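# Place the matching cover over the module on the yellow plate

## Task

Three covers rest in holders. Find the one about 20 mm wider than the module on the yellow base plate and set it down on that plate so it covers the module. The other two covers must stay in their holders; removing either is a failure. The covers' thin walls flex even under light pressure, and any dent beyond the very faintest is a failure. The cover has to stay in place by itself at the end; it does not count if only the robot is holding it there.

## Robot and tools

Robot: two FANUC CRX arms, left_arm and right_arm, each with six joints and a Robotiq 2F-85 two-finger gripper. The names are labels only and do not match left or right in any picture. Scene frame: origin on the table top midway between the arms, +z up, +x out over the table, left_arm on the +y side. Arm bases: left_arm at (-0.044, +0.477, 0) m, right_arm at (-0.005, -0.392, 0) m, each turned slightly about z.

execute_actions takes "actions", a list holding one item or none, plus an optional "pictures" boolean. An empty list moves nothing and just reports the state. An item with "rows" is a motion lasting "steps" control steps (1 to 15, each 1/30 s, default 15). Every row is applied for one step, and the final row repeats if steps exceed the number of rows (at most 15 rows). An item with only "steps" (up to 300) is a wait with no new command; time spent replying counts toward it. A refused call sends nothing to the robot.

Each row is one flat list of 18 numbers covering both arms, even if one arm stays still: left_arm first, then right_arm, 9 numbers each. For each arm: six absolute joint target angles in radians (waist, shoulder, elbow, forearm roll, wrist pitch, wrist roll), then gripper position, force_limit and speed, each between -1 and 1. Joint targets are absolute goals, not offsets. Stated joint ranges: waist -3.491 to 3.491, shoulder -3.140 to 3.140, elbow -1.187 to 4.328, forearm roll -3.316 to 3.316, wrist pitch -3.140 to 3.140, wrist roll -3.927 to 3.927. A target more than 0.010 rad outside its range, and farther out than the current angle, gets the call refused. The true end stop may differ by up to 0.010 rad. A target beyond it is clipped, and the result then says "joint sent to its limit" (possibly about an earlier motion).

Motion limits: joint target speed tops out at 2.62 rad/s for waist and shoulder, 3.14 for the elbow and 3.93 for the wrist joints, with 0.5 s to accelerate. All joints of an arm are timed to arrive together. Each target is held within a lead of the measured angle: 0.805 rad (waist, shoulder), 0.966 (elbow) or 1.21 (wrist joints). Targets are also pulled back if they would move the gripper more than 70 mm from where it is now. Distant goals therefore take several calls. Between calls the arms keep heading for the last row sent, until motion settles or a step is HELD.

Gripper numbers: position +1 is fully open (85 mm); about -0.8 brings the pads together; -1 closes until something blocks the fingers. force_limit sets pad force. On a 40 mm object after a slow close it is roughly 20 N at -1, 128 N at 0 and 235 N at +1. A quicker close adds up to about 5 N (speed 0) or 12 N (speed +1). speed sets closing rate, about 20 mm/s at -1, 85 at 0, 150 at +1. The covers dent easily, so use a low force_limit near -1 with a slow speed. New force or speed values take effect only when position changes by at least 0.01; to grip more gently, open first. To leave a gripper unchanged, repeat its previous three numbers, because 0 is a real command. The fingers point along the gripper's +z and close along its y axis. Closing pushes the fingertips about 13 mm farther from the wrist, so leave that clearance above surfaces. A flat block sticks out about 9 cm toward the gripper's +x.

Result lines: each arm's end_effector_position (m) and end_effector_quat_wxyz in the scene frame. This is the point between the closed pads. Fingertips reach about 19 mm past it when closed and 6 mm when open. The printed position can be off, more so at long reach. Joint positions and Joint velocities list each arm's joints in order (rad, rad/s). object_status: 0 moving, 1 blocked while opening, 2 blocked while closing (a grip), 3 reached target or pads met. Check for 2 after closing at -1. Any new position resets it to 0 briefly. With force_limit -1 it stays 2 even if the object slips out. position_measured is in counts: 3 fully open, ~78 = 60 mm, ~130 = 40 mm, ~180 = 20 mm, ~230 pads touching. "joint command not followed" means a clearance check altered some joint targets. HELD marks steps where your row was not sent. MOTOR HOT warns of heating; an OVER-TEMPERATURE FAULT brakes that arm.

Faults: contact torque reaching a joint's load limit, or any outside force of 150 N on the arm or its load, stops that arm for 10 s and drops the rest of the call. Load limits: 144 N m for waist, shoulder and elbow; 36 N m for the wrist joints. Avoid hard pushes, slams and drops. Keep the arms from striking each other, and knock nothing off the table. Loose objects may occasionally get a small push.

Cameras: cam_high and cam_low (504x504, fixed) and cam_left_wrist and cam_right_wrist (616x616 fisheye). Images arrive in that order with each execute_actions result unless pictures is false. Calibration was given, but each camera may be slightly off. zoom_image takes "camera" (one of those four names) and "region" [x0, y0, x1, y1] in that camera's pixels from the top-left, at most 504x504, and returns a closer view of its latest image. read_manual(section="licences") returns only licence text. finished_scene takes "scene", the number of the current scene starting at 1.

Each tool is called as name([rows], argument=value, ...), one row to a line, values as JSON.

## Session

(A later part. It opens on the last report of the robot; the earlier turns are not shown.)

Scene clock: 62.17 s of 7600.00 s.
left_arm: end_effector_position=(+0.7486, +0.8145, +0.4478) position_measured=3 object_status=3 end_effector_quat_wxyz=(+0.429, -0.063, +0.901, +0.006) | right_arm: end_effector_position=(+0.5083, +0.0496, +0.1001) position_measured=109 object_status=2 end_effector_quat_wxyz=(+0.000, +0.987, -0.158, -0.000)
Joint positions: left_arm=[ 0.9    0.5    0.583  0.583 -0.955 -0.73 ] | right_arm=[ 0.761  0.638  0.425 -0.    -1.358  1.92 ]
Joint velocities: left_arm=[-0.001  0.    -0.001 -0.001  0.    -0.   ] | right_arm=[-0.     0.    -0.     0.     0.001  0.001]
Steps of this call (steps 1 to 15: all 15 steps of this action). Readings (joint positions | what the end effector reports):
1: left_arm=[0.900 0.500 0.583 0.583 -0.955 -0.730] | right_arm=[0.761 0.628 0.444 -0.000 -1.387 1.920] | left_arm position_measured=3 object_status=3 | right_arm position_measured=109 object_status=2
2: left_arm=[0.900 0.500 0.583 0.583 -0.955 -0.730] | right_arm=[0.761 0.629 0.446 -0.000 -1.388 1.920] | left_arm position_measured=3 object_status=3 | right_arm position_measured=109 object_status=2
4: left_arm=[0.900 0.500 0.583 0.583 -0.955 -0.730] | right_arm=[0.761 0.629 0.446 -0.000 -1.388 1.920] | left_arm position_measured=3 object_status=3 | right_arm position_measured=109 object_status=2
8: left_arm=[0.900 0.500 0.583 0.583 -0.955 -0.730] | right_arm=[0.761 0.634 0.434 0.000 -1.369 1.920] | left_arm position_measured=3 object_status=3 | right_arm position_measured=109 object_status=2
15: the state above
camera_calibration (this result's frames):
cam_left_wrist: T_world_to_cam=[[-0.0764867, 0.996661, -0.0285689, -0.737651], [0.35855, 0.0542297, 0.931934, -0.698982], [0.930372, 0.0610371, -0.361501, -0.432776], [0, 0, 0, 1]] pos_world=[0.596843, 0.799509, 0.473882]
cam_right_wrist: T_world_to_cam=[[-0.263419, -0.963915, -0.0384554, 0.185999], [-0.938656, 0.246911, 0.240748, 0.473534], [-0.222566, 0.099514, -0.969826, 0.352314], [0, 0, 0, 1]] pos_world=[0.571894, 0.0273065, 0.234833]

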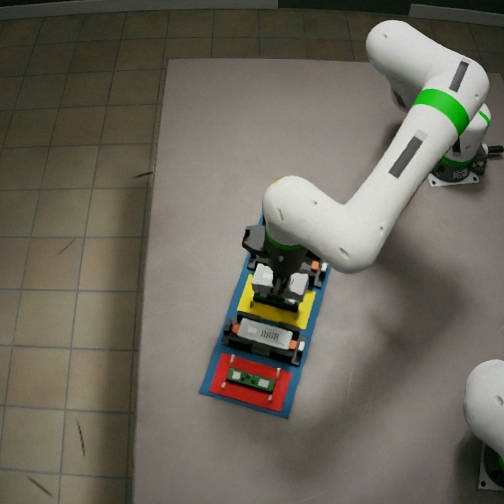

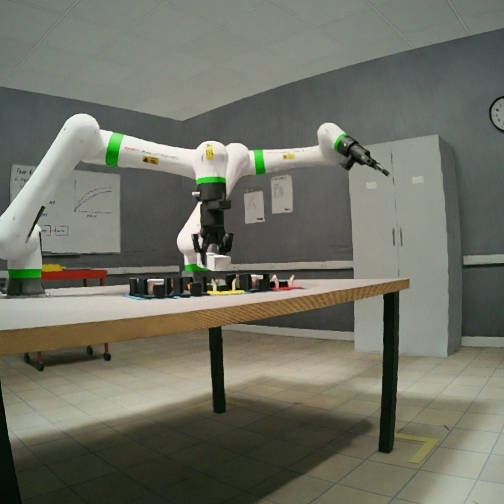

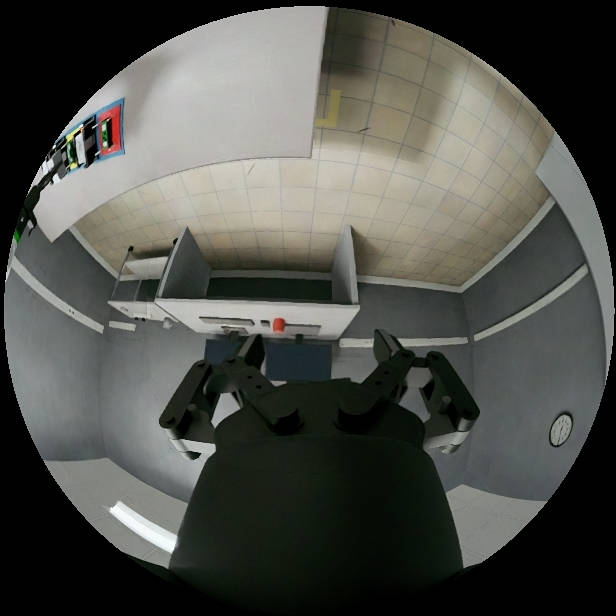

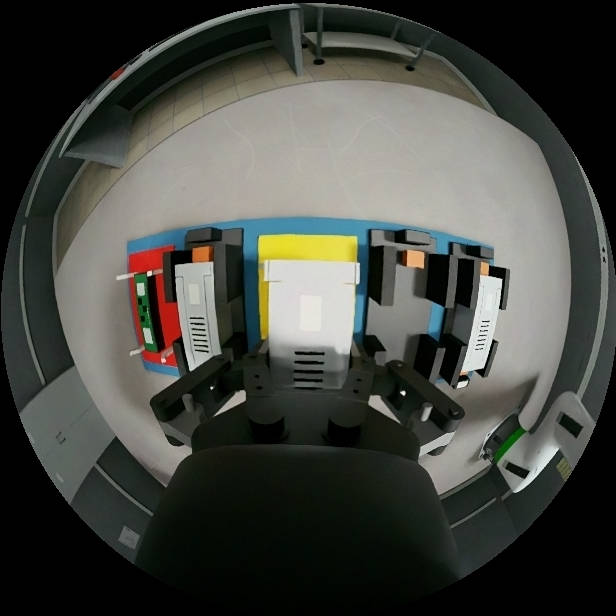

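execute_actions([
  {"rows":[[0.9,0.5,0.583,0.583,-0.955,-0.73,1,0,0,0.766,0.6383,0.425,0,-1.3575,1.925,-1,-0.6,-1],[0.9,0.5,0.583,0.583,-0.955,-0.73,1,0,0,0.766,0.6383,0.425,0,-1.3575,1.925,-1,-0.6,-1],[0.9,0.5,0.583,0.583,-0.955,-0.73,1,0,0,0.766,0.6383,0.425,0,-1.3575,1.925,-1,-0.6,-1],[0.9,0.5,0.583,0.583,-0.955,-0.73,1,0,0,0.766,0.6383,0.425,0,-1.3575,1.925,-1,-0.6,-1],[0.9,0.5,0.583,0.583,-0.955,-0.73,1,0,0,0.766,0.6475,0.404,0,-1.327,1.925,-1,-0.6,-1],[0.9,0.5,0.583,0.583,-0.955,-0.73,1,0,0,0.766,0.6475,0.404,0,-1.327,1.925,-1,-0.6,-1],[0.9,0.5,0.583,0.583,-0.955,-0.73,1,0,0,0.766,0.6475,0.404,0,-1.327,1.925,-1,-0.6,-1],[0.9,0.5,0.583,0.583,-0.955,-0.73,1,0,0,0.766,0.6475,0.404,0,-1.327,1.925,-1,-0.6,-1],[0.9,0.5,0.583,0.583,-0.955,-0.73,1,0,0,0.766,0.652,0.393,0,-1.312,1.925,-1,-0.6,-1]],"steps":15},
])

zoom_image(camera="cam_right_wrist", region=[200,200,420,400])

zoom_image(camera="cam_low", region=[140,220,280,310])

Scene clock: 64.07 s of 7600.00 s.
left_arm: end_effector_position=(+0.7486, +0.8145, +0.4478) position_measured=3 object_status=3 end_effector_quat_wxyz=(+0.429, -0.063, +0.901, +0.006) | right_arm: end_effector_position=(+0.5060, +0.0521, +0.0777) position_measured=109 object_status=2 end_effector_quat_wxyz=(+0.000, +0.988, -0.153, -0.000)
Joint positions: left_arm=[ 0.9    0.5    0.583  0.583 -0.955 -0.73 ] | right_arm=[ 0.766  0.652  0.393  0.    -1.312  1.925]
Joint velocities: left_arm=[-0.001 -0.    -0.     0.     0.    -0.   ] | right_arm=[-0.     0.001 -0.003 -0.001  0.004  0.001]
Steps of this call (steps 1 to 15: the robot went on to your last target; steps 16 to 42: nothing new was sent; steps 43 to 57: all 15 steps of this action). Readings (joint positions | what the end effector reports):
43: left_arm=[0.900 0.500 0.583 0.583 -0.955 -0.730] | right_arm=[0.761 0.638 0.425 -0.000 -1.357 1.920] | left_arm position_measured=3 object_status=3 | right_arm position_measured=109 object_status=2
44: left_arm=[0.900 0.500 0.583 0.583 -0.955 -0.730] | right_arm=[0.763 0.638 0.425 0.000 -1.357 1.921] | left_arm position_measured=3 object_status=3 | right_arm position_measured=109 object_status=2
46: left_arm=[0.900 0.500 0.583 0.583 -0.955 -0.730] | right_arm=[0.766 0.638 0.425 0.000 -1.357 1.924] | left_arm position_measured=3 object_status=3 | right_arm position_measured=109 object_status=2
50: left_arm=[0.900 0.500 0.583 0.583 -0.955 -0.730] | right_arm=[0.766 0.646 0.407 0.000 -1.331 1.925] | left_arm position_measured=3 object_status=3 | right_arm position_measured=109 object_status=2
57: the state above
camera_calibration (this result's frames):
cam_left_wrist: T_world_to_cam=[[-0.0764867, 0.996661, -0.028569, -0.73765], [0.35855, 0.0542298, 0.931934, -0.698982], [0.930372, 0.0610371, -0.361501, -0.432776], [0, 0, 0, 1]] pos_world=[0.596843, 0.799509, 0.473882]
cam_right_wrist: T_world_to_cam=[[-0.253731, -0.966513, -0.0383683, 0.18212], [-0.941087, 0.2375, 0.240727, 0.477862], [-0.223554, 0.097188, -0.969834, 0.330518], [0, 0, 0, 1]] pos_world=[0.569808, 0.0304064, 0.212501]

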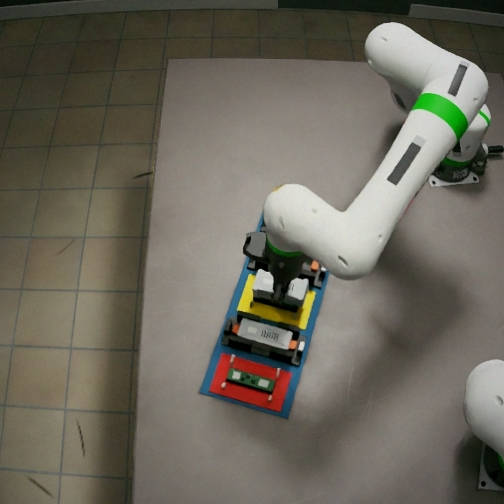

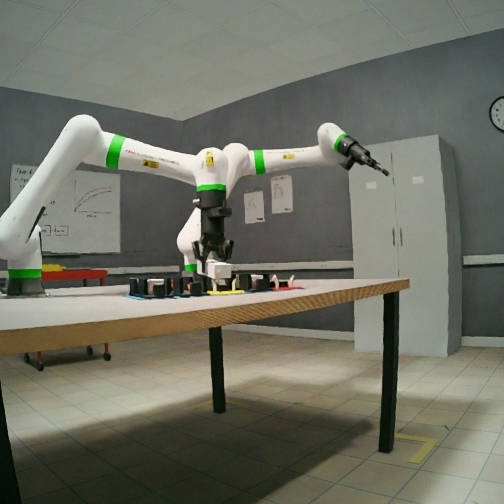

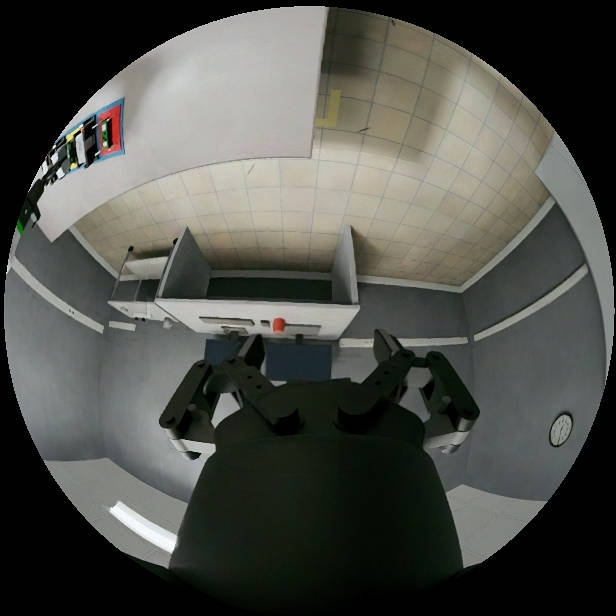

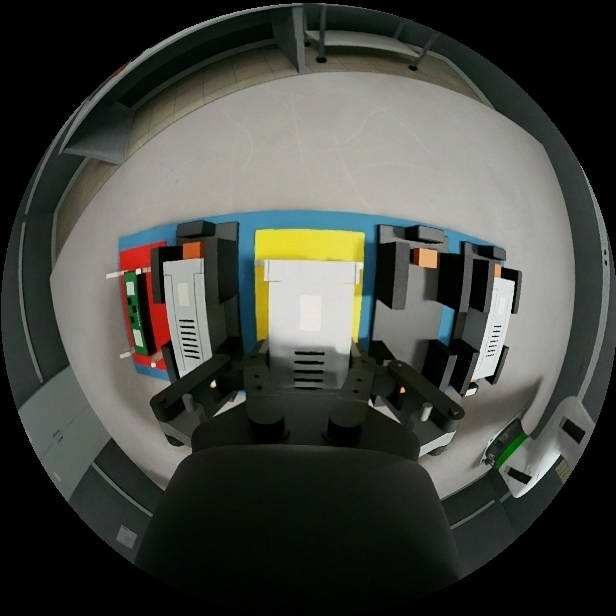

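Region (200, 200, 420, 400) of cam_right_wrist's 616x616 image, scaled by 2.291, with more detail than that image has; it fills the top 458 rows of this view, and the rest is white.

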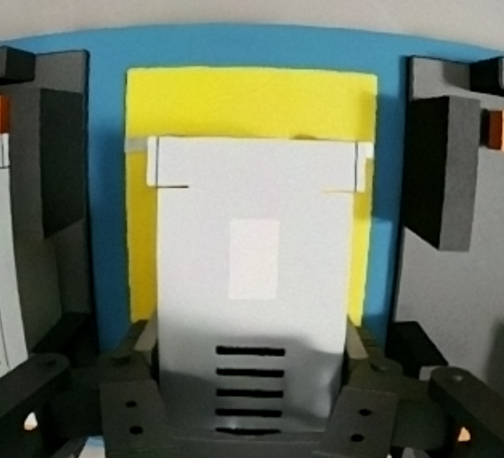

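Region (140, 220, 280, 310) of cam_low's 504x504 image, scaled by 3.600, with more detail than that image has; it fills the top 324 rows of this view, and the rest is white.

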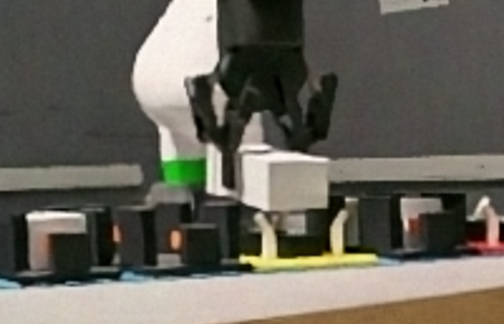

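execute_actions([
  {"rows":[[0.9,0.5,0.583,0.583,-0.955,-0.73,1,0,0,0.769,0.653,0.393,0,-1.311,1.928,-1,-0.6,-1],[0.9,0.5,0.583,0.583,-0.955,-0.73,1,0,0,0.769,0.653,0.393,0,-1.311,1.928,-1,-0.6,-1],[0.9,0.5,0.583,0.583,-0.955,-0.73,1,0,0,0.769,0.653,0.393,0,-1.311,1.928,-1,-0.6,-1],[0.9,0.5,0.583,0.583,-0.955,-0.73,1,0,0,0.769,0.6576,0.3825,0,-1.2967,1.928,-1,-0.6,-1],[0.9,0.5,0.583,0.583,-0.955,-0.73,1,0,0,0.769,0.6576,0.3825,0,-1.2967,1.928,-1,-0.6,-1],[0.9,0.5,0.583,0.583,-0.955,-0.73,1,0,0,0.769,0.6576,0.3825,0,-1.2967,1.928,-1,-0.6,-1],[0.9,0.5,0.583,0.583,-0.955,-0.73,1,0,0,0.769,0.6615,0.3766,0,-1.287,1.928,-1,-0.6,-1],[0.9,0.5,0.583,0.583,-0.955,-0.73,1,0,0,0.769,0.6615,0.3766,0,-1.287,1.928,-1,-0.6,-1],[0.9,0.5,0.583,0.583,-0.955,-0.73,1,0,0,0.769,0.6615,0.3766,0,-1.287,1.928,-1,-0.6,-1],[0.9,0.5,0.583,0.583,-0.955,-0.73,1,0,0,0.769,0.6653,0.3707,0,-1.277,1.928,-1,-0.6,-1]],"steps":15},
])

zoom_image(camera="cam_right_wrist", region=[200,200,420,400])

zoom_image(camera="cam_low", region=[140,220,280,310])

Scene clock: 66.07 s of 7600.00 s.
left_arm: end_effector_position=(+0.7486, +0.8145, +0.4478) position_measured=3 object_status=3 end_effector_quat_wxyz=(+0.429, -0.063, +0.901, +0.006) | right_arm: end_effector_position=(+0.5046, +0.0536, +0.0596) position_measured=109 object_status=2 end_effector_quat_wxyz=(+0.000, +0.989, -0.150, -0.000)
Joint positions: left_arm=[ 0.9    0.5    0.583  0.583 -0.955 -0.73 ] | right_arm=[ 0.769  0.665  0.371 -0.    -1.277  1.928]
Joint velocities: left_arm=[-0.001 -0.     0.001  0.001  0.001 -0.   ] | right_arm=[-0.     0.001 -0.004 -0.     0.005  0.001]
Steps of this call (steps 1 to 15: the robot went on to your last target; steps 16 to 45: nothing new was sent; steps 46 to 60: all 15 steps of this action). Readings (joint positions | what the end effector reports):
46: left_arm=[0.900 0.500 0.583 0.583 -0.955 -0.730] | right_arm=[0.766 0.652 0.393 -0.000 -1.312 1.925] | left_arm position_measured=3 object_status=3 | right_arm position_measured=109 object_status=2
47: left_arm=[0.900 0.500 0.583 0.583 -0.955 -0.730] | right_arm=[0.767 0.652 0.393 -0.000 -1.311 1.927] | left_arm position_measured=3 object_status=3 | right_arm position_measured=109 object_status=2
49: left_arm=[0.900 0.500 0.583 0.583 -0.955 -0.730] | right_arm=[0.769 0.653 0.392 -0.000 -1.310 1.928] | left_arm position_measured=3 object_status=3 | right_arm position_measured=109 object_status=2
53: left_arm=[0.900 0.500 0.583 0.583 -0.955 -0.730] | right_arm=[0.769 0.659 0.380 -0.000 -1.293 1.928] | left_arm position_measured=3 object_status=3 | right_arm position_measured=109 object_status=2
60: the state above
camera_calibration (this result's frames):
cam_left_wrist: T_world_to_cam=[[-0.0764868, 0.996661, -0.0285689, -0.73765], [0.35855, 0.0542298, 0.931934, -0.698982], [0.930372, 0.0610373, -0.361501, -0.432777], [0, 0, 0, 1]] pos_world=[0.596843, 0.799509, 0.473882]
cam_right_wrist: T_world_to_cam=[[-0.247984, -0.968027, -0.0377932, 0.17965], [-0.942355, 0.231994, 0.241134, 0.481433], [-0.224657, 0.0954121, -0.969756, 0.313149], [0, 0, 0, 1]] pos_world=[0.568582, 0.0323379, 0.194377]

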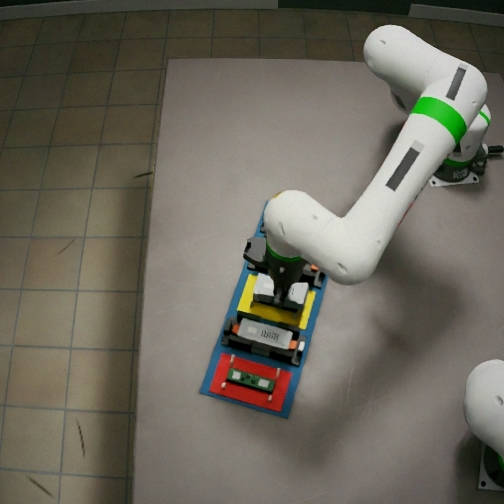

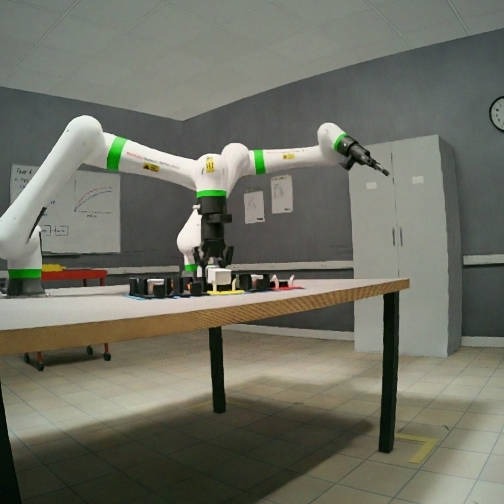

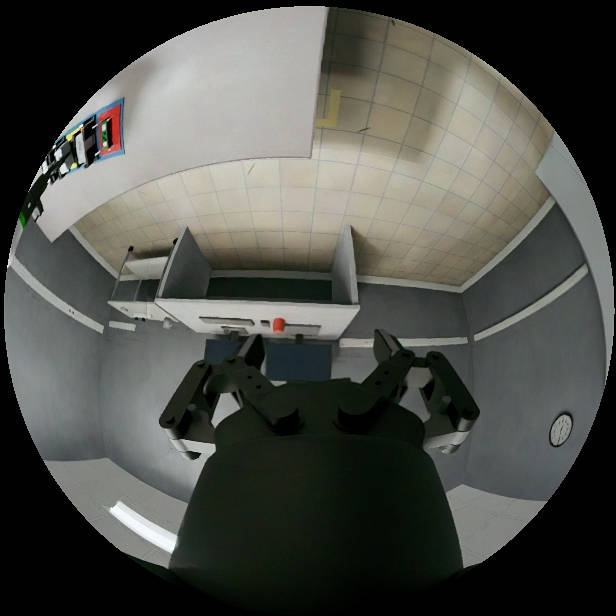

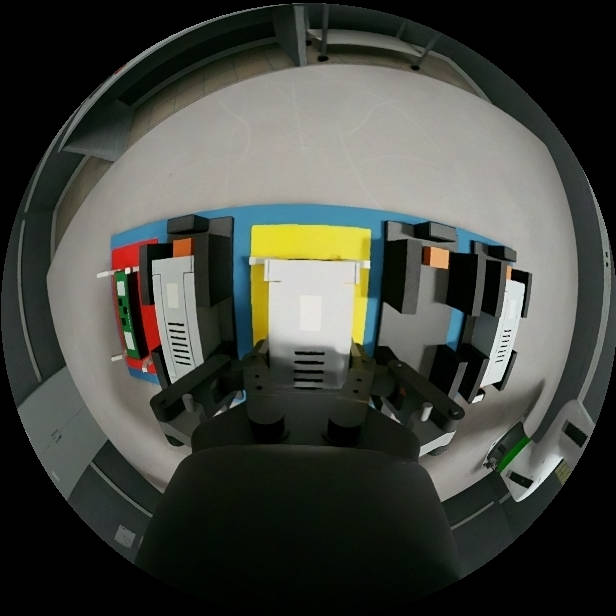

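Region (200, 200, 420, 400) of cam_right_wrist's 616x616 image, scaled by 2.291, with more detail than that image has; it fills the top 458 rows of this view, and the rest is white.

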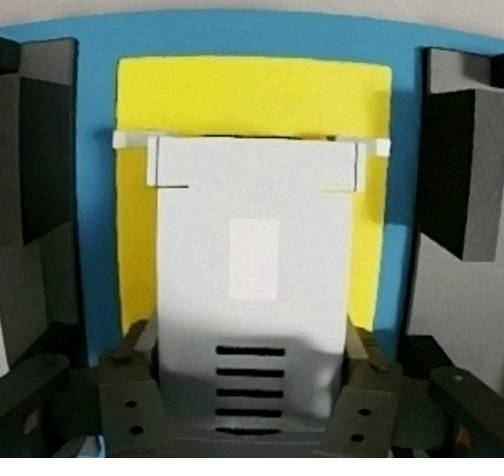

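Region (140, 220, 280, 310) of cam_low's 504x504 image, scaled by 3.600, with more detail than that image has; it fills the top 324 rows of this view, and the rest is white.

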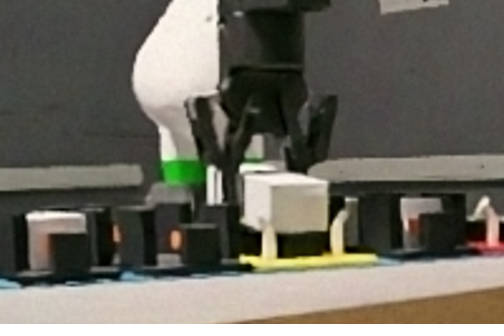

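execute_actions([
  {"rows":[[0.9,0.5,0.583,0.583,-0.955,-0.73,1,0,0,0.769,0.6576,0.3825,0,-1.2967,1.928,-1,-0.6,-1],[0.9,0.5,0.583,0.583,-0.955,-0.73,1,0,0,0.769,0.6576,0.3825,0,-1.2967,1.928,-1,-0.6,-1],[0.9,0.5,0.583,0.583,-0.955,-0.73,1,0,0,0.769,0.6576,0.3825,0,-1.2967,1.928,-1,-0.6,-1],[0.9,0.5,0.583,0.583,-0.955,-0.73,1,0,0,0.769,0.6576,0.3825,0,-1.2967,1.928,-1,-0.6,-1],[0.9,0.5,0.583,0.583,-0.955,-0.73,1,0,0,0.7635,0.6671,0.3978,0,-1.3025,1.93,-1,-0.6,-1],[0.9,0.5,0.583,0.583,-0.955,-0.73,1,0,0,0.7635,0.6671,0.3978,0,-1.3025,1.93,-1,-0.6,-1],[0.9,0.5,0.583,0.583,-0.955,-0.73,1,0,0,0.7635,0.6671,0.3978,0,-1.3025,1.93,-1,-0.6,-1],[0.9,0.5,0.583,0.583,-0.955,-0.73,1,0,0,0.7635,0.6671,0.3978,0,-1.3025,1.93,-1,-0.6,-1],[0.9,0.5,0.583,0.583,-0.955,-0.73,1,0,0,0.7635,0.671,0.392,0,-1.2928,1.93,-1,-0.6,-1],[0.9,0.5,0.583,0.583,-0.955,-0.73,1,0,0,0.7635,0.671,0.392,0,-1.2928,1.93,-1,-0.6,-1],[0.9,0.5,0.583,0.583,-0.955,-0.73,1,0,0,0.7635,0.6748,0.386,0,-1.2828,1.93,-1,-0.6,-1]],"steps":15},
])

zoom_image(camera="cam_right_wrist", region=[200,200,420,400])

zoom_image(camera="cam_low", region=[140,220,280,310])

Scene clock: 70.03 s of 7600.00 s.
left_arm: end_effector_position=(+0.7486, +0.8145, +0.4478) position_measured=3 object_status=3 end_effector_quat_wxyz=(+0.429, -0.063, +0.901, +0.006) | right_arm: end_effector_position=(+0.5093, +0.0538, +0.0598) position_measured=109 object_status=2 end_effector_quat_wxyz=(+0.000, +0.988, -0.152, -0.000)
Joint positions: left_arm=[ 0.9    0.5    0.583  0.583 -0.955 -0.73 ] | right_arm=[ 0.764  0.675  0.386 -0.    -1.283  1.93 ]
Joint velocities: left_arm=[-0.    -0.    -0.001  0.001  0.     0.   ] | right_arm=[ 0.     0.004 -0.008 -0.     0.012 -0.002]
Steps of this call (steps 1 to 15: the robot went on to your last target; steps 16 to 90: nothing new was sent; then 0.47 s passed at rest; steps 91 to 105: all 15 steps of this action). Readings (joint positions | what the end effector reports):
91: left_arm=[0.900 0.500 0.583 0.583 -0.955 -0.730] | right_arm=[0.769 0.665 0.371 0.000 -1.278 1.928] | left_arm position_measured=3 object_status=3 | right_arm position_measured=109 object_status=2
92: left_arm=[0.900 0.500 0.583 0.583 -0.955 -0.730] | right_arm=[0.769 0.663 0.374 0.000 -1.284 1.928] | left_arm position_measured=3 object_status=3 | right_arm position_measured=109 object_status=2
94: left_arm=[0.900 0.500 0.583 0.583 -0.955 -0.730] | right_arm=[0.769 0.658 0.381 0.000 -1.294 1.928] | left_arm position_measured=3 object_status=3 | right_arm position_measured=109 object_status=2
98: left_arm=[0.900 0.500 0.583 0.583 -0.955 -0.730] | right_arm=[0.764 0.666 0.396 0.000 -1.302 1.930] | left_arm position_measured=3 object_status=3 | right_arm position_measured=109 object_status=2
105: the state above
camera_calibration (this result's frames):
cam_left_wrist: T_world_to_cam=[[-0.0764867, 0.996661, -0.028569, -0.73765], [0.35855, 0.0542298, 0.931934, -0.698982], [0.930372, 0.0610371, -0.361501, -0.432776], [0, 0, 0, 1]] pos_world=[0.596843, 0.799509, 0.473882]
cam_right_wrist: T_world_to_cam=[[-0.251285, -0.967174, -0.03781, 0.182663], [-0.941567, 0.235206, 0.241101, 0.485269], [-0.224293, 0.0961857, -0.969763, 0.314105], [0, 0, 0, 1]] pos_world=[0.573266, 0.0323165, 0.194515]

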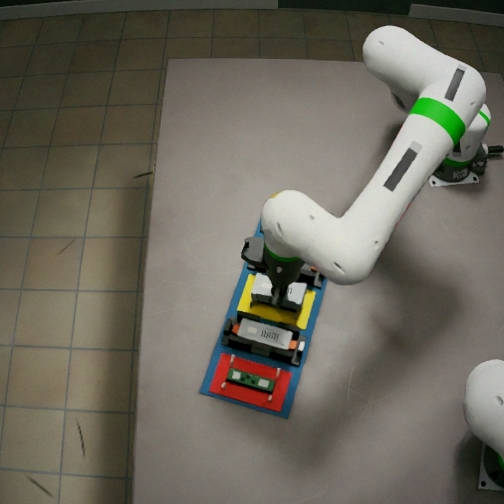

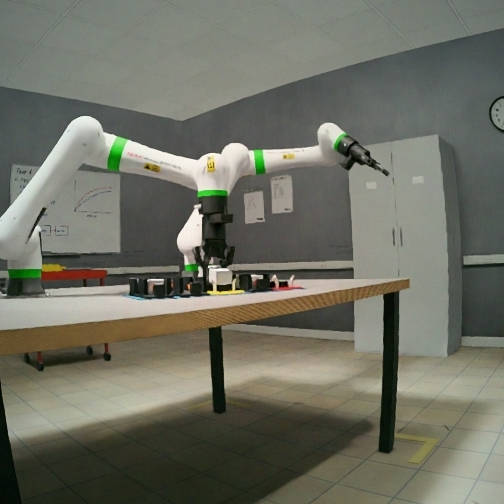

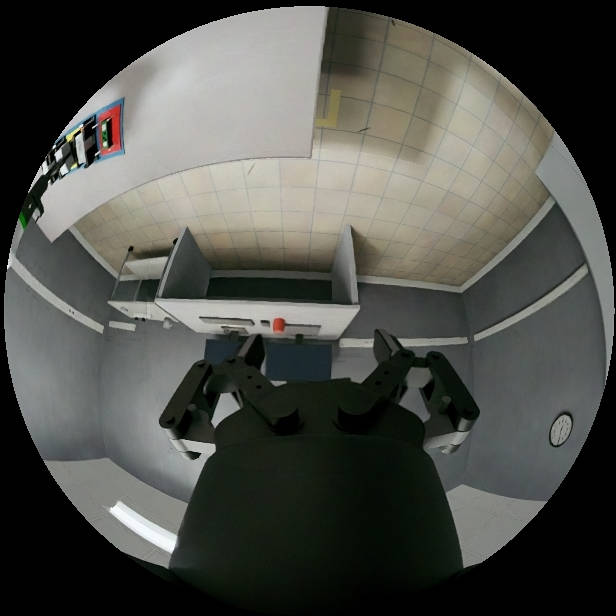

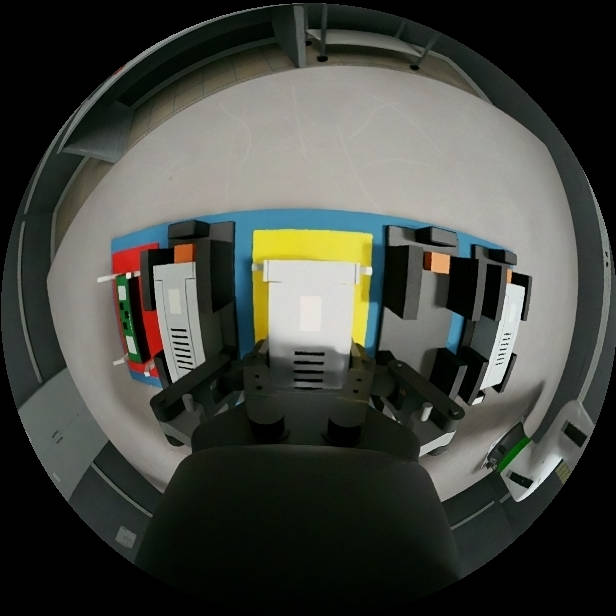

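Region (200, 200, 420, 400) of cam_right_wrist's 616x616 image, scaled by 2.291, with more detail than that image has; it fills the top 458 rows of this view, and the rest is white.

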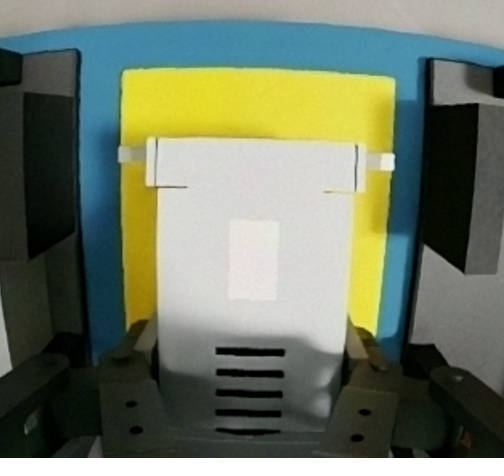

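Region (140, 220, 280, 310) of cam_low's 504x504 image, scaled by 3.600, with more detail than that image has; it fills the top 324 rows of this view, and the rest is white.

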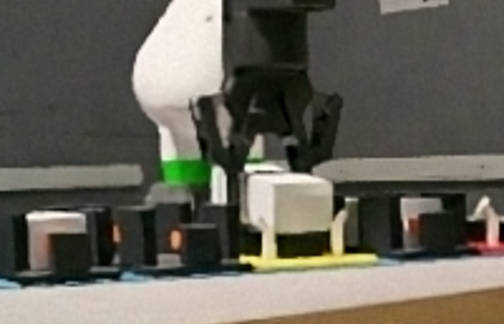

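execute_actions([
  {"rows":[[0.9,0.5,0.583,0.583,-0.955,-0.73,1,0,0,0.7635,0.6786,0.3801,0,-1.273,1.93,-1,-0.6,-1],[0.9,0.5,0.583,0.583,-0.955,-0.73,1,0,0,0.7635,0.6786,0.3801,0,-1.273,1.93,-1,-0.6,-1],[0.9,0.5,0.583,0.583,-0.955,-0.73,1,0,0,0.7635,0.6786,0.3801,0,-1.273,1.93,-1,-0.6,-1],[0.9,0.5,0.583,0.583,-0.955,-0.73,1,0,0,0.7635,0.6824,0.3742,0,-1.2632,1.93,-1,-0.6,-1],[0.9,0.5,0.583,0.583,-0.955,-0.73,1,0,0,0.7635,0.6824,0.3742,0,-1.2632,1.93,-1,-0.6,-1],[0.9,0.5,0.583,0.583,-0.955,-0.73,1,0,0,0.7635,0.6824,0.3742,0,-1.2632,1.93,-1,-0.6,-1],[0.9,0.5,0.583,0.583,-0.955,-0.73,1,0,0,0.7635,0.6862,0.3683,0,-1.2534,1.93,-1,-0.6,-1],[0.9,0.5,0.583,0.583,-0.955,-0.73,1,0,0,0.7635,0.6862,0.3683,0,-1.2534,1.93,-1,-0.6,-1],[0.9,0.5,0.583,0.583,-0.955,-0.73,1,0,0,0.7635,0.6862,0.3683,0,-1.2534,1.93,-1,-0.6,-1],[0.9,0.5,0.583,0.583,-0.955,-0.73,1,0,0,0.7635,0.690,0.3624,0,-1.2436,1.93,-1,-0.6,-1]],"steps":15},
])

zoom_image(camera="cam_right_wrist", region=[200,200,420,400])

zoom_image(camera="cam_low", region=[140,220,280,310])

Scene clock: 71.83 s of 7600.00 s.
left_arm: end_effector_position=(+0.7486, +0.8145, +0.4478) position_measured=3 object_status=3 end_effector_quat_wxyz=(+0.429, -0.063, +0.901, +0.006) | right_arm: end_effector_position=(+0.5093, +0.0536, +0.0397) position_measured=109 object_status=2 end_effector_quat_wxyz=(+0.000, +0.988, -0.152, -0.000)
Joint positions: left_arm=[ 0.9    0.5    0.583  0.583 -0.955 -0.73 ] | right_arm=[ 0.763  0.69   0.363 -0.    -1.244  1.93 ]
Joint velocities: left_arm=[-0.001 -0.001 -0.     0.     0.001 -0.   ] | right_arm=[ 0.     0.001 -0.003  0.     0.005  0.001]
Steps of this call (steps 1 to 15: the robot went on to your last target; steps 16 to 39: nothing new was sent; steps 40 to 54: all 15 steps of this action). Readings (joint positions | what the end effector reports):
40: left_arm=[0.900 0.500 0.583 0.583 -0.955 -0.730] | right_arm=[0.763 0.675 0.386 0.000 -1.282 1.930] | left_arm position_measured=3 object_status=3 | right_arm position_measured=109 object_status=2
41: left_arm=[0.900 0.500 0.583 0.583 -0.955 -0.730] | right_arm=[0.763 0.676 0.383 0.000 -1.278 1.930] | left_arm position_measured=3 object_status=3 | right_arm position_measured=109 object_status=2
43: left_arm=[0.900 0.500 0.583 0.583 -0.955 -0.730] | right_arm=[0.763 0.679 0.380 0.000 -1.273 1.930] | left_arm position_measured=3 object_status=3 | right_arm position_measured=109 object_status=2
47: left_arm=[0.900 0.500 0.583 0.583 -0.955 -0.730] | right_arm=[0.763 0.684 0.372 0.000 -1.259 1.930] | left_arm position_measured=3 object_status=3 | right_arm position_measured=109 object_status=2
54: the state above
camera_calibration (this result's frames):
cam_left_wrist: T_world_to_cam=[[-0.0764867, 0.996661, -0.0285691, -0.73765], [0.35855, 0.0542299, 0.931934, -0.698982], [0.930372, 0.0610371, -0.361501, -0.432776], [0, 0, 0, 1]] pos_world=[0.596843, 0.799509, 0.473882]
cam_right_wrist: T_world_to_cam=[[-0.251365, -0.967145, -0.0380235, 0.181782], [-0.94159, 0.23525, 0.24097, 0.490122], [-0.224108, 0.096374, -0.969787, 0.294583], [0, 0, 0, 1]] pos_world=[0.573206, 0.032118, 0.17449]

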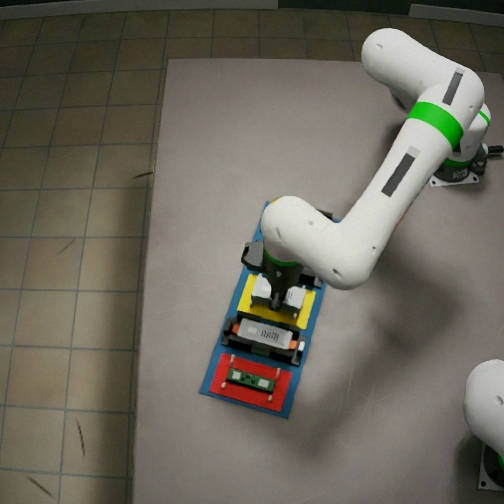

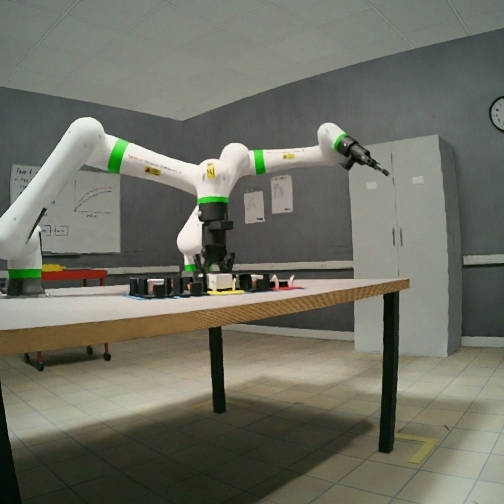

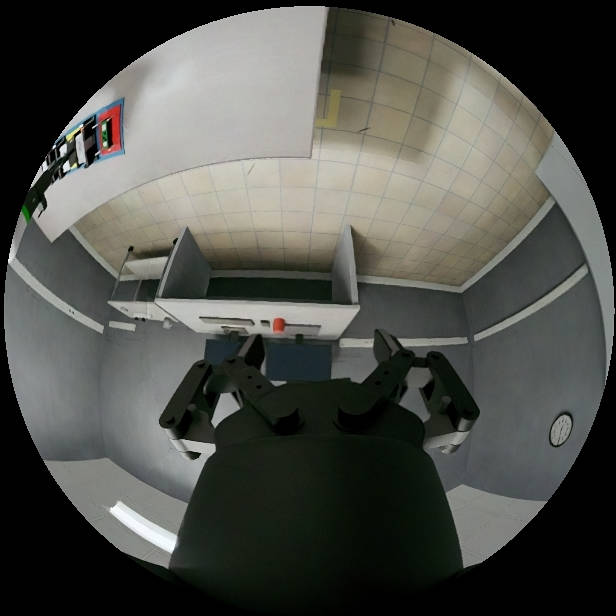

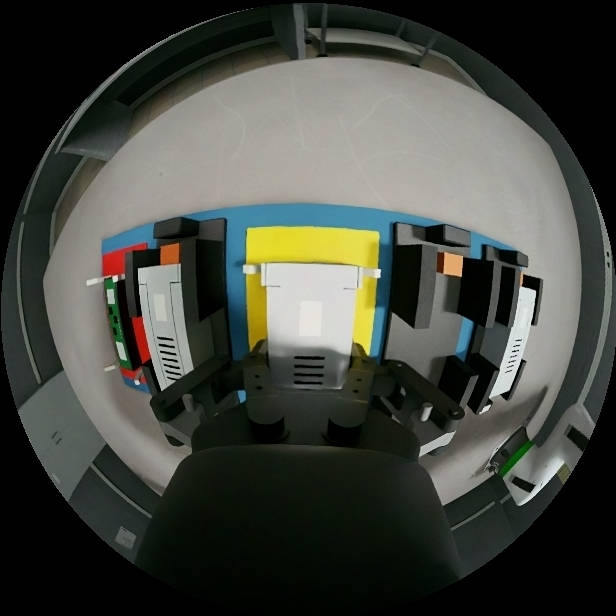

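Region (200, 200, 420, 400) of cam_right_wrist's 616x616 image, scaled by 2.291, with more detail than that image has; it fills the top 458 rows of this view, and the rest is white.

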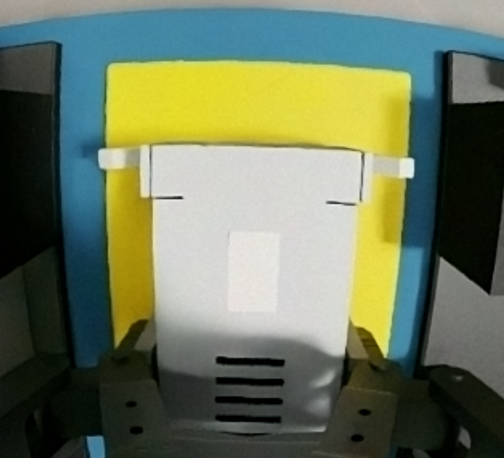

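Region (140, 220, 280, 310) of cam_low's 504x504 image, scaled by 3.600, with more detail than that image has; it fills the top 324 rows of this view, and the rest is white.

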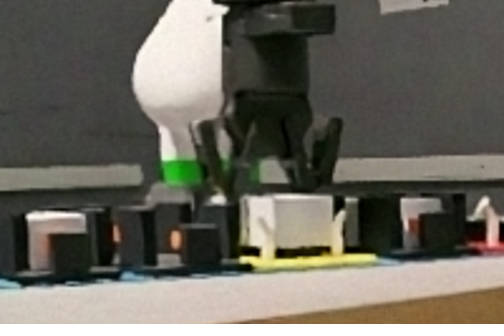

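execute_actions([
  {"rows":[[0.9,0.5,0.583,0.583,-0.955,-0.73,1,0,0,0.7635,0.690,0.3624,0,-1.2436,1.93,0.6,-1,-0.5]],"steps":15},
], pictures=false)

execute_actions([
  {"rows":[[0.9,0.5,0.583,0.583,-0.955,-0.73,1,0,0,0.7635,0.690,0.3624,0,-1.2436,1.93,0.6,-1,-0.5],[0.9,0.5,0.583,0.583,-0.955,-0.73,1,0,0,0.7635,0.690,0.3624,0,-1.2436,1.93,0.6,-1,-0.5],[0.9,0.5,0.583,0.583,-0.955,-0.73,1,0,0,0.7635,0.690,0.3624,0,-1.2436,1.93,0.6,-1,-0.5],[0.9,0.5,0.583,0.583,-0.955,-0.73,1,0,0,0.7635,0.642,0.446,0,-1.375,1.93,0.6,-1,-0.5]],"steps":15},
])

zoom_image(camera="cam_low", region=[140,220,280,310])

zoom_image(camera="cam_right_wrist", region=[200,200,420,400])

Scene clock: 74.33 s of 7600.00 s.
left_arm: end_effector_position=(+0.7486, +0.8145, +0.4478) position_measured=3 object_status=3 end_effector_quat_wxyz=(+0.429, -0.063, +0.901, +0.006) | right_arm: end_effector_position=(+0.5093, +0.0536, +0.0397) position_measured=55 object_status=0 end_effector_quat_wxyz=(+0.000, +0.988, -0.152, -0.000)
Joint positions: left_arm=[ 0.9    0.5    0.583  0.583 -0.955 -0.73 ] | right_arm=[ 0.764  0.69   0.362  0.    -1.244  1.93 ]
Joint velocities: left_arm=[-0.    -0.001 -0.002  0.     0.     0.   ] | right_arm=[ 0.    -0.    -0.001  0.     0.     0.001]
Steps of this call (steps 1 to 15: the robot went on to your last target; steps 16 to 60: nothing new was sent; steps 61 to 75: all 15 steps of this action). Readings (joint positions | what the end effector reports):
61: left_arm=[0.900 0.500 0.583 0.583 -0.955 -0.730] | right_arm=[0.764 0.690 0.362 0.000 -1.244 1.930] | left_arm position_measured=3 object_status=3 | right_arm position_measured=109 object_status=0
62: left_arm=[0.900 0.500 0.583 0.583 -0.955 -0.730] | right_arm=[0.764 0.690 0.362 0.000 -1.244 1.930] | left_arm position_measured=3 object_status=3 | right_arm position_measured=109 object_status=0
64: left_arm=[0.900 0.500 0.583 0.583 -0.955 -0.730] | right_arm=[0.764 0.690 0.362 0.000 -1.244 1.930] | left_arm position_measured=3 object_status=3 | right_arm position_measured=101 object_status=0
68: left_arm=[0.900 0.500 0.583 0.583 -0.955 -0.730] | right_arm=[0.764 0.690 0.362 0.000 -1.244 1.930] | left_arm position_measured=3 object_status=3 | right_arm position_measured=84 object_status=0
75: the state above

Scene clock: 74.83 s of 7600.00 s.
left_arm: end_effector_position=(+0.7486, +0.8145, +0.4478) position_measured=3 object_status=3 end_effector_quat_wxyz=(+0.429, -0.063, +0.901, +0.006) | right_arm: end_effector_position=(+0.5088, +0.0530, +0.1065) position_measured=53 object_status=3 end_effector_quat_wxyz=(+0.000, +0.988, -0.152, -0.000)
Joint positions: left_arm=[ 0.9    0.5    0.583  0.583 -0.955 -0.73 ] | right_arm=[ 0.764  0.642  0.446  0.    -1.375  1.93 ]
Joint velocities: left_arm=[-0.002 -0.    -0.    -0.001  0.     0.   ] | right_arm=[ 0.     0.001  0.002 -0.001 -0.002  0.   ]
Steps of this call (steps 1 to 15: all 15 steps of this action). Readings (joint positions | what the end effector reports):
1: left_arm=[0.900 0.500 0.583 0.583 -0.955 -0.730] | right_arm=[0.764 0.690 0.362 0.000 -1.244 1.930] | left_arm position_measured=3 object_status=3 | right_arm position_measured=54 object_status=0
2: left_arm=[0.900 0.500 0.583 0.583 -0.955 -0.730] | right_arm=[0.764 0.690 0.362 0.000 -1.244 1.930] | left_arm position_measured=3 object_status=3 | right_arm position_measured=54 object_status=0
4: left_arm=[0.900 0.500 0.583 0.583 -0.955 -0.730] | right_arm=[0.764 0.690 0.363 0.000 -1.244 1.930] | left_arm position_measured=3 object_status=3 | right_arm position_measured=54 object_status=0
8: left_arm=[0.900 0.500 0.583 0.583 -0.955 -0.730] | right_arm=[0.764 0.662 0.412 0.000 -1.321 1.930] | left_arm position_measured=3 object_status=3 | right_arm position_measured=53 object_status=0
15: the state above
camera_calibration (this result's frames):
cam_left_wrist: T_world_to_cam=[[-0.0764867, 0.996661, -0.028569, -0.737651], [0.35855, 0.0542298, 0.931934, -0.698982], [0.930372, 0.0610371, -0.361501, -0.432777], [0, 0, 0, 1]] pos_world=[0.596843, 0.799509, 0.473882]
cam_right_wrist: T_world_to_cam=[[-0.251273, -0.967161, -0.0382394, 0.183574], [-0.941668, 0.23513, 0.240779, 0.473794], [-0.223881, 0.0965101, -0.969826, 0.359099], [0, 0, 0, 1]] pos_world=[0.572679, 0.031486, 0.241204]

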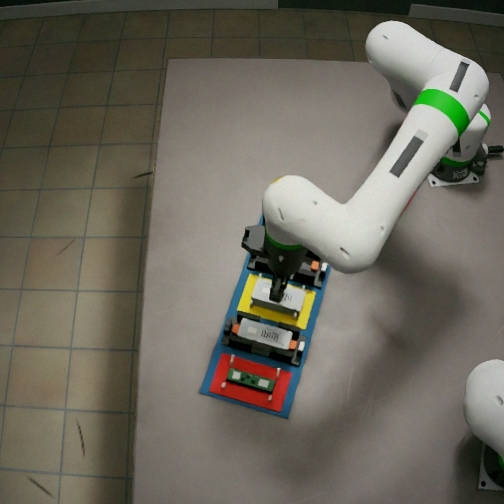

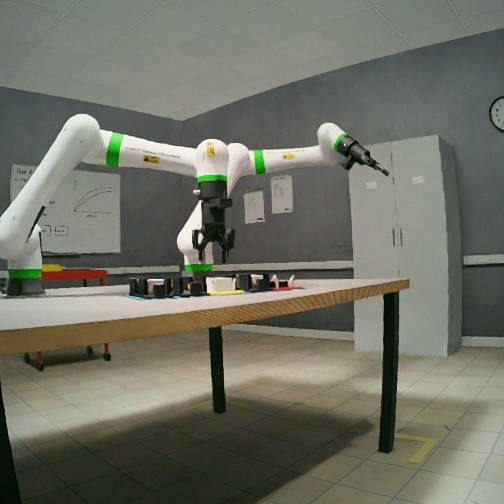

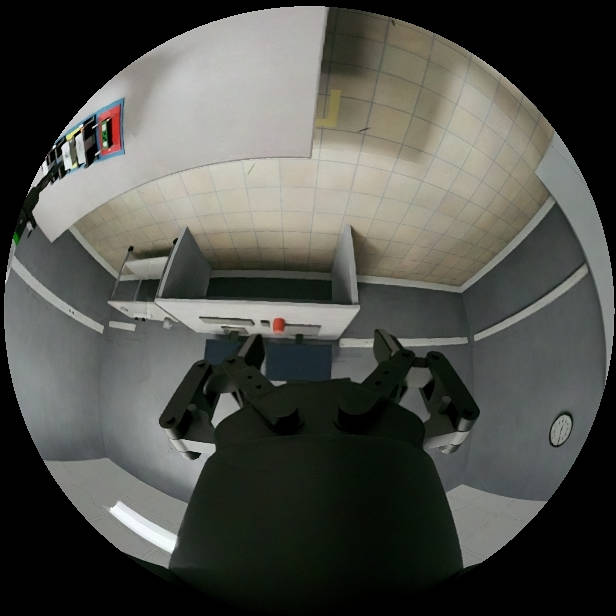

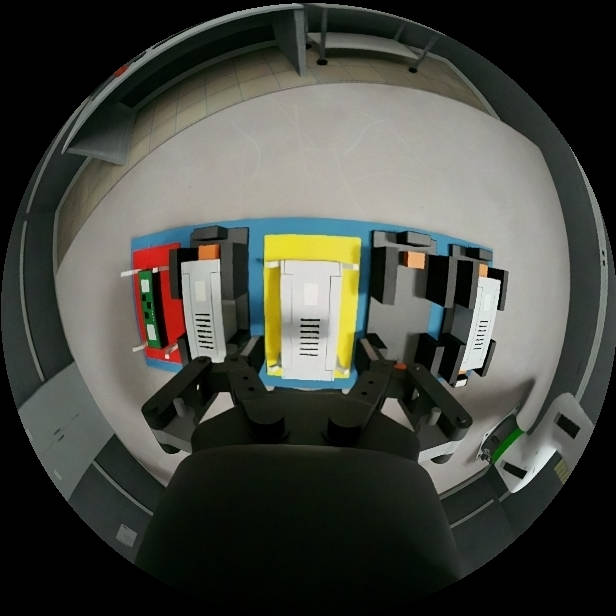

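Region (140, 220, 280, 310) of cam_low's 504x504 image, scaled by 3.600, with more detail than that image has; it fills the top 324 rows of this view, and the rest is white.

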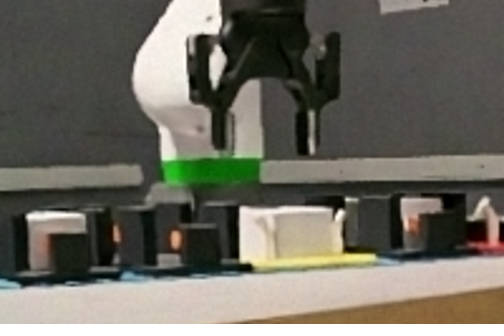

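Region (200, 200, 420, 400) of cam_right_wrist's 616x616 image, scaled by 2.291, with more detail than that image has; it fills the top 458 rows of this view, and the rest is white.

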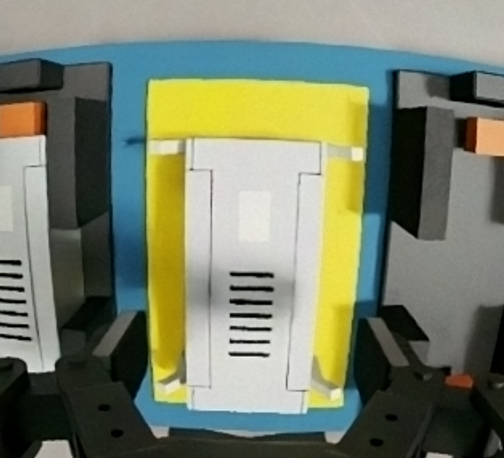

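Seated flat between the posts.

finished_scene(scene=2)

The scene is finished: the task was done.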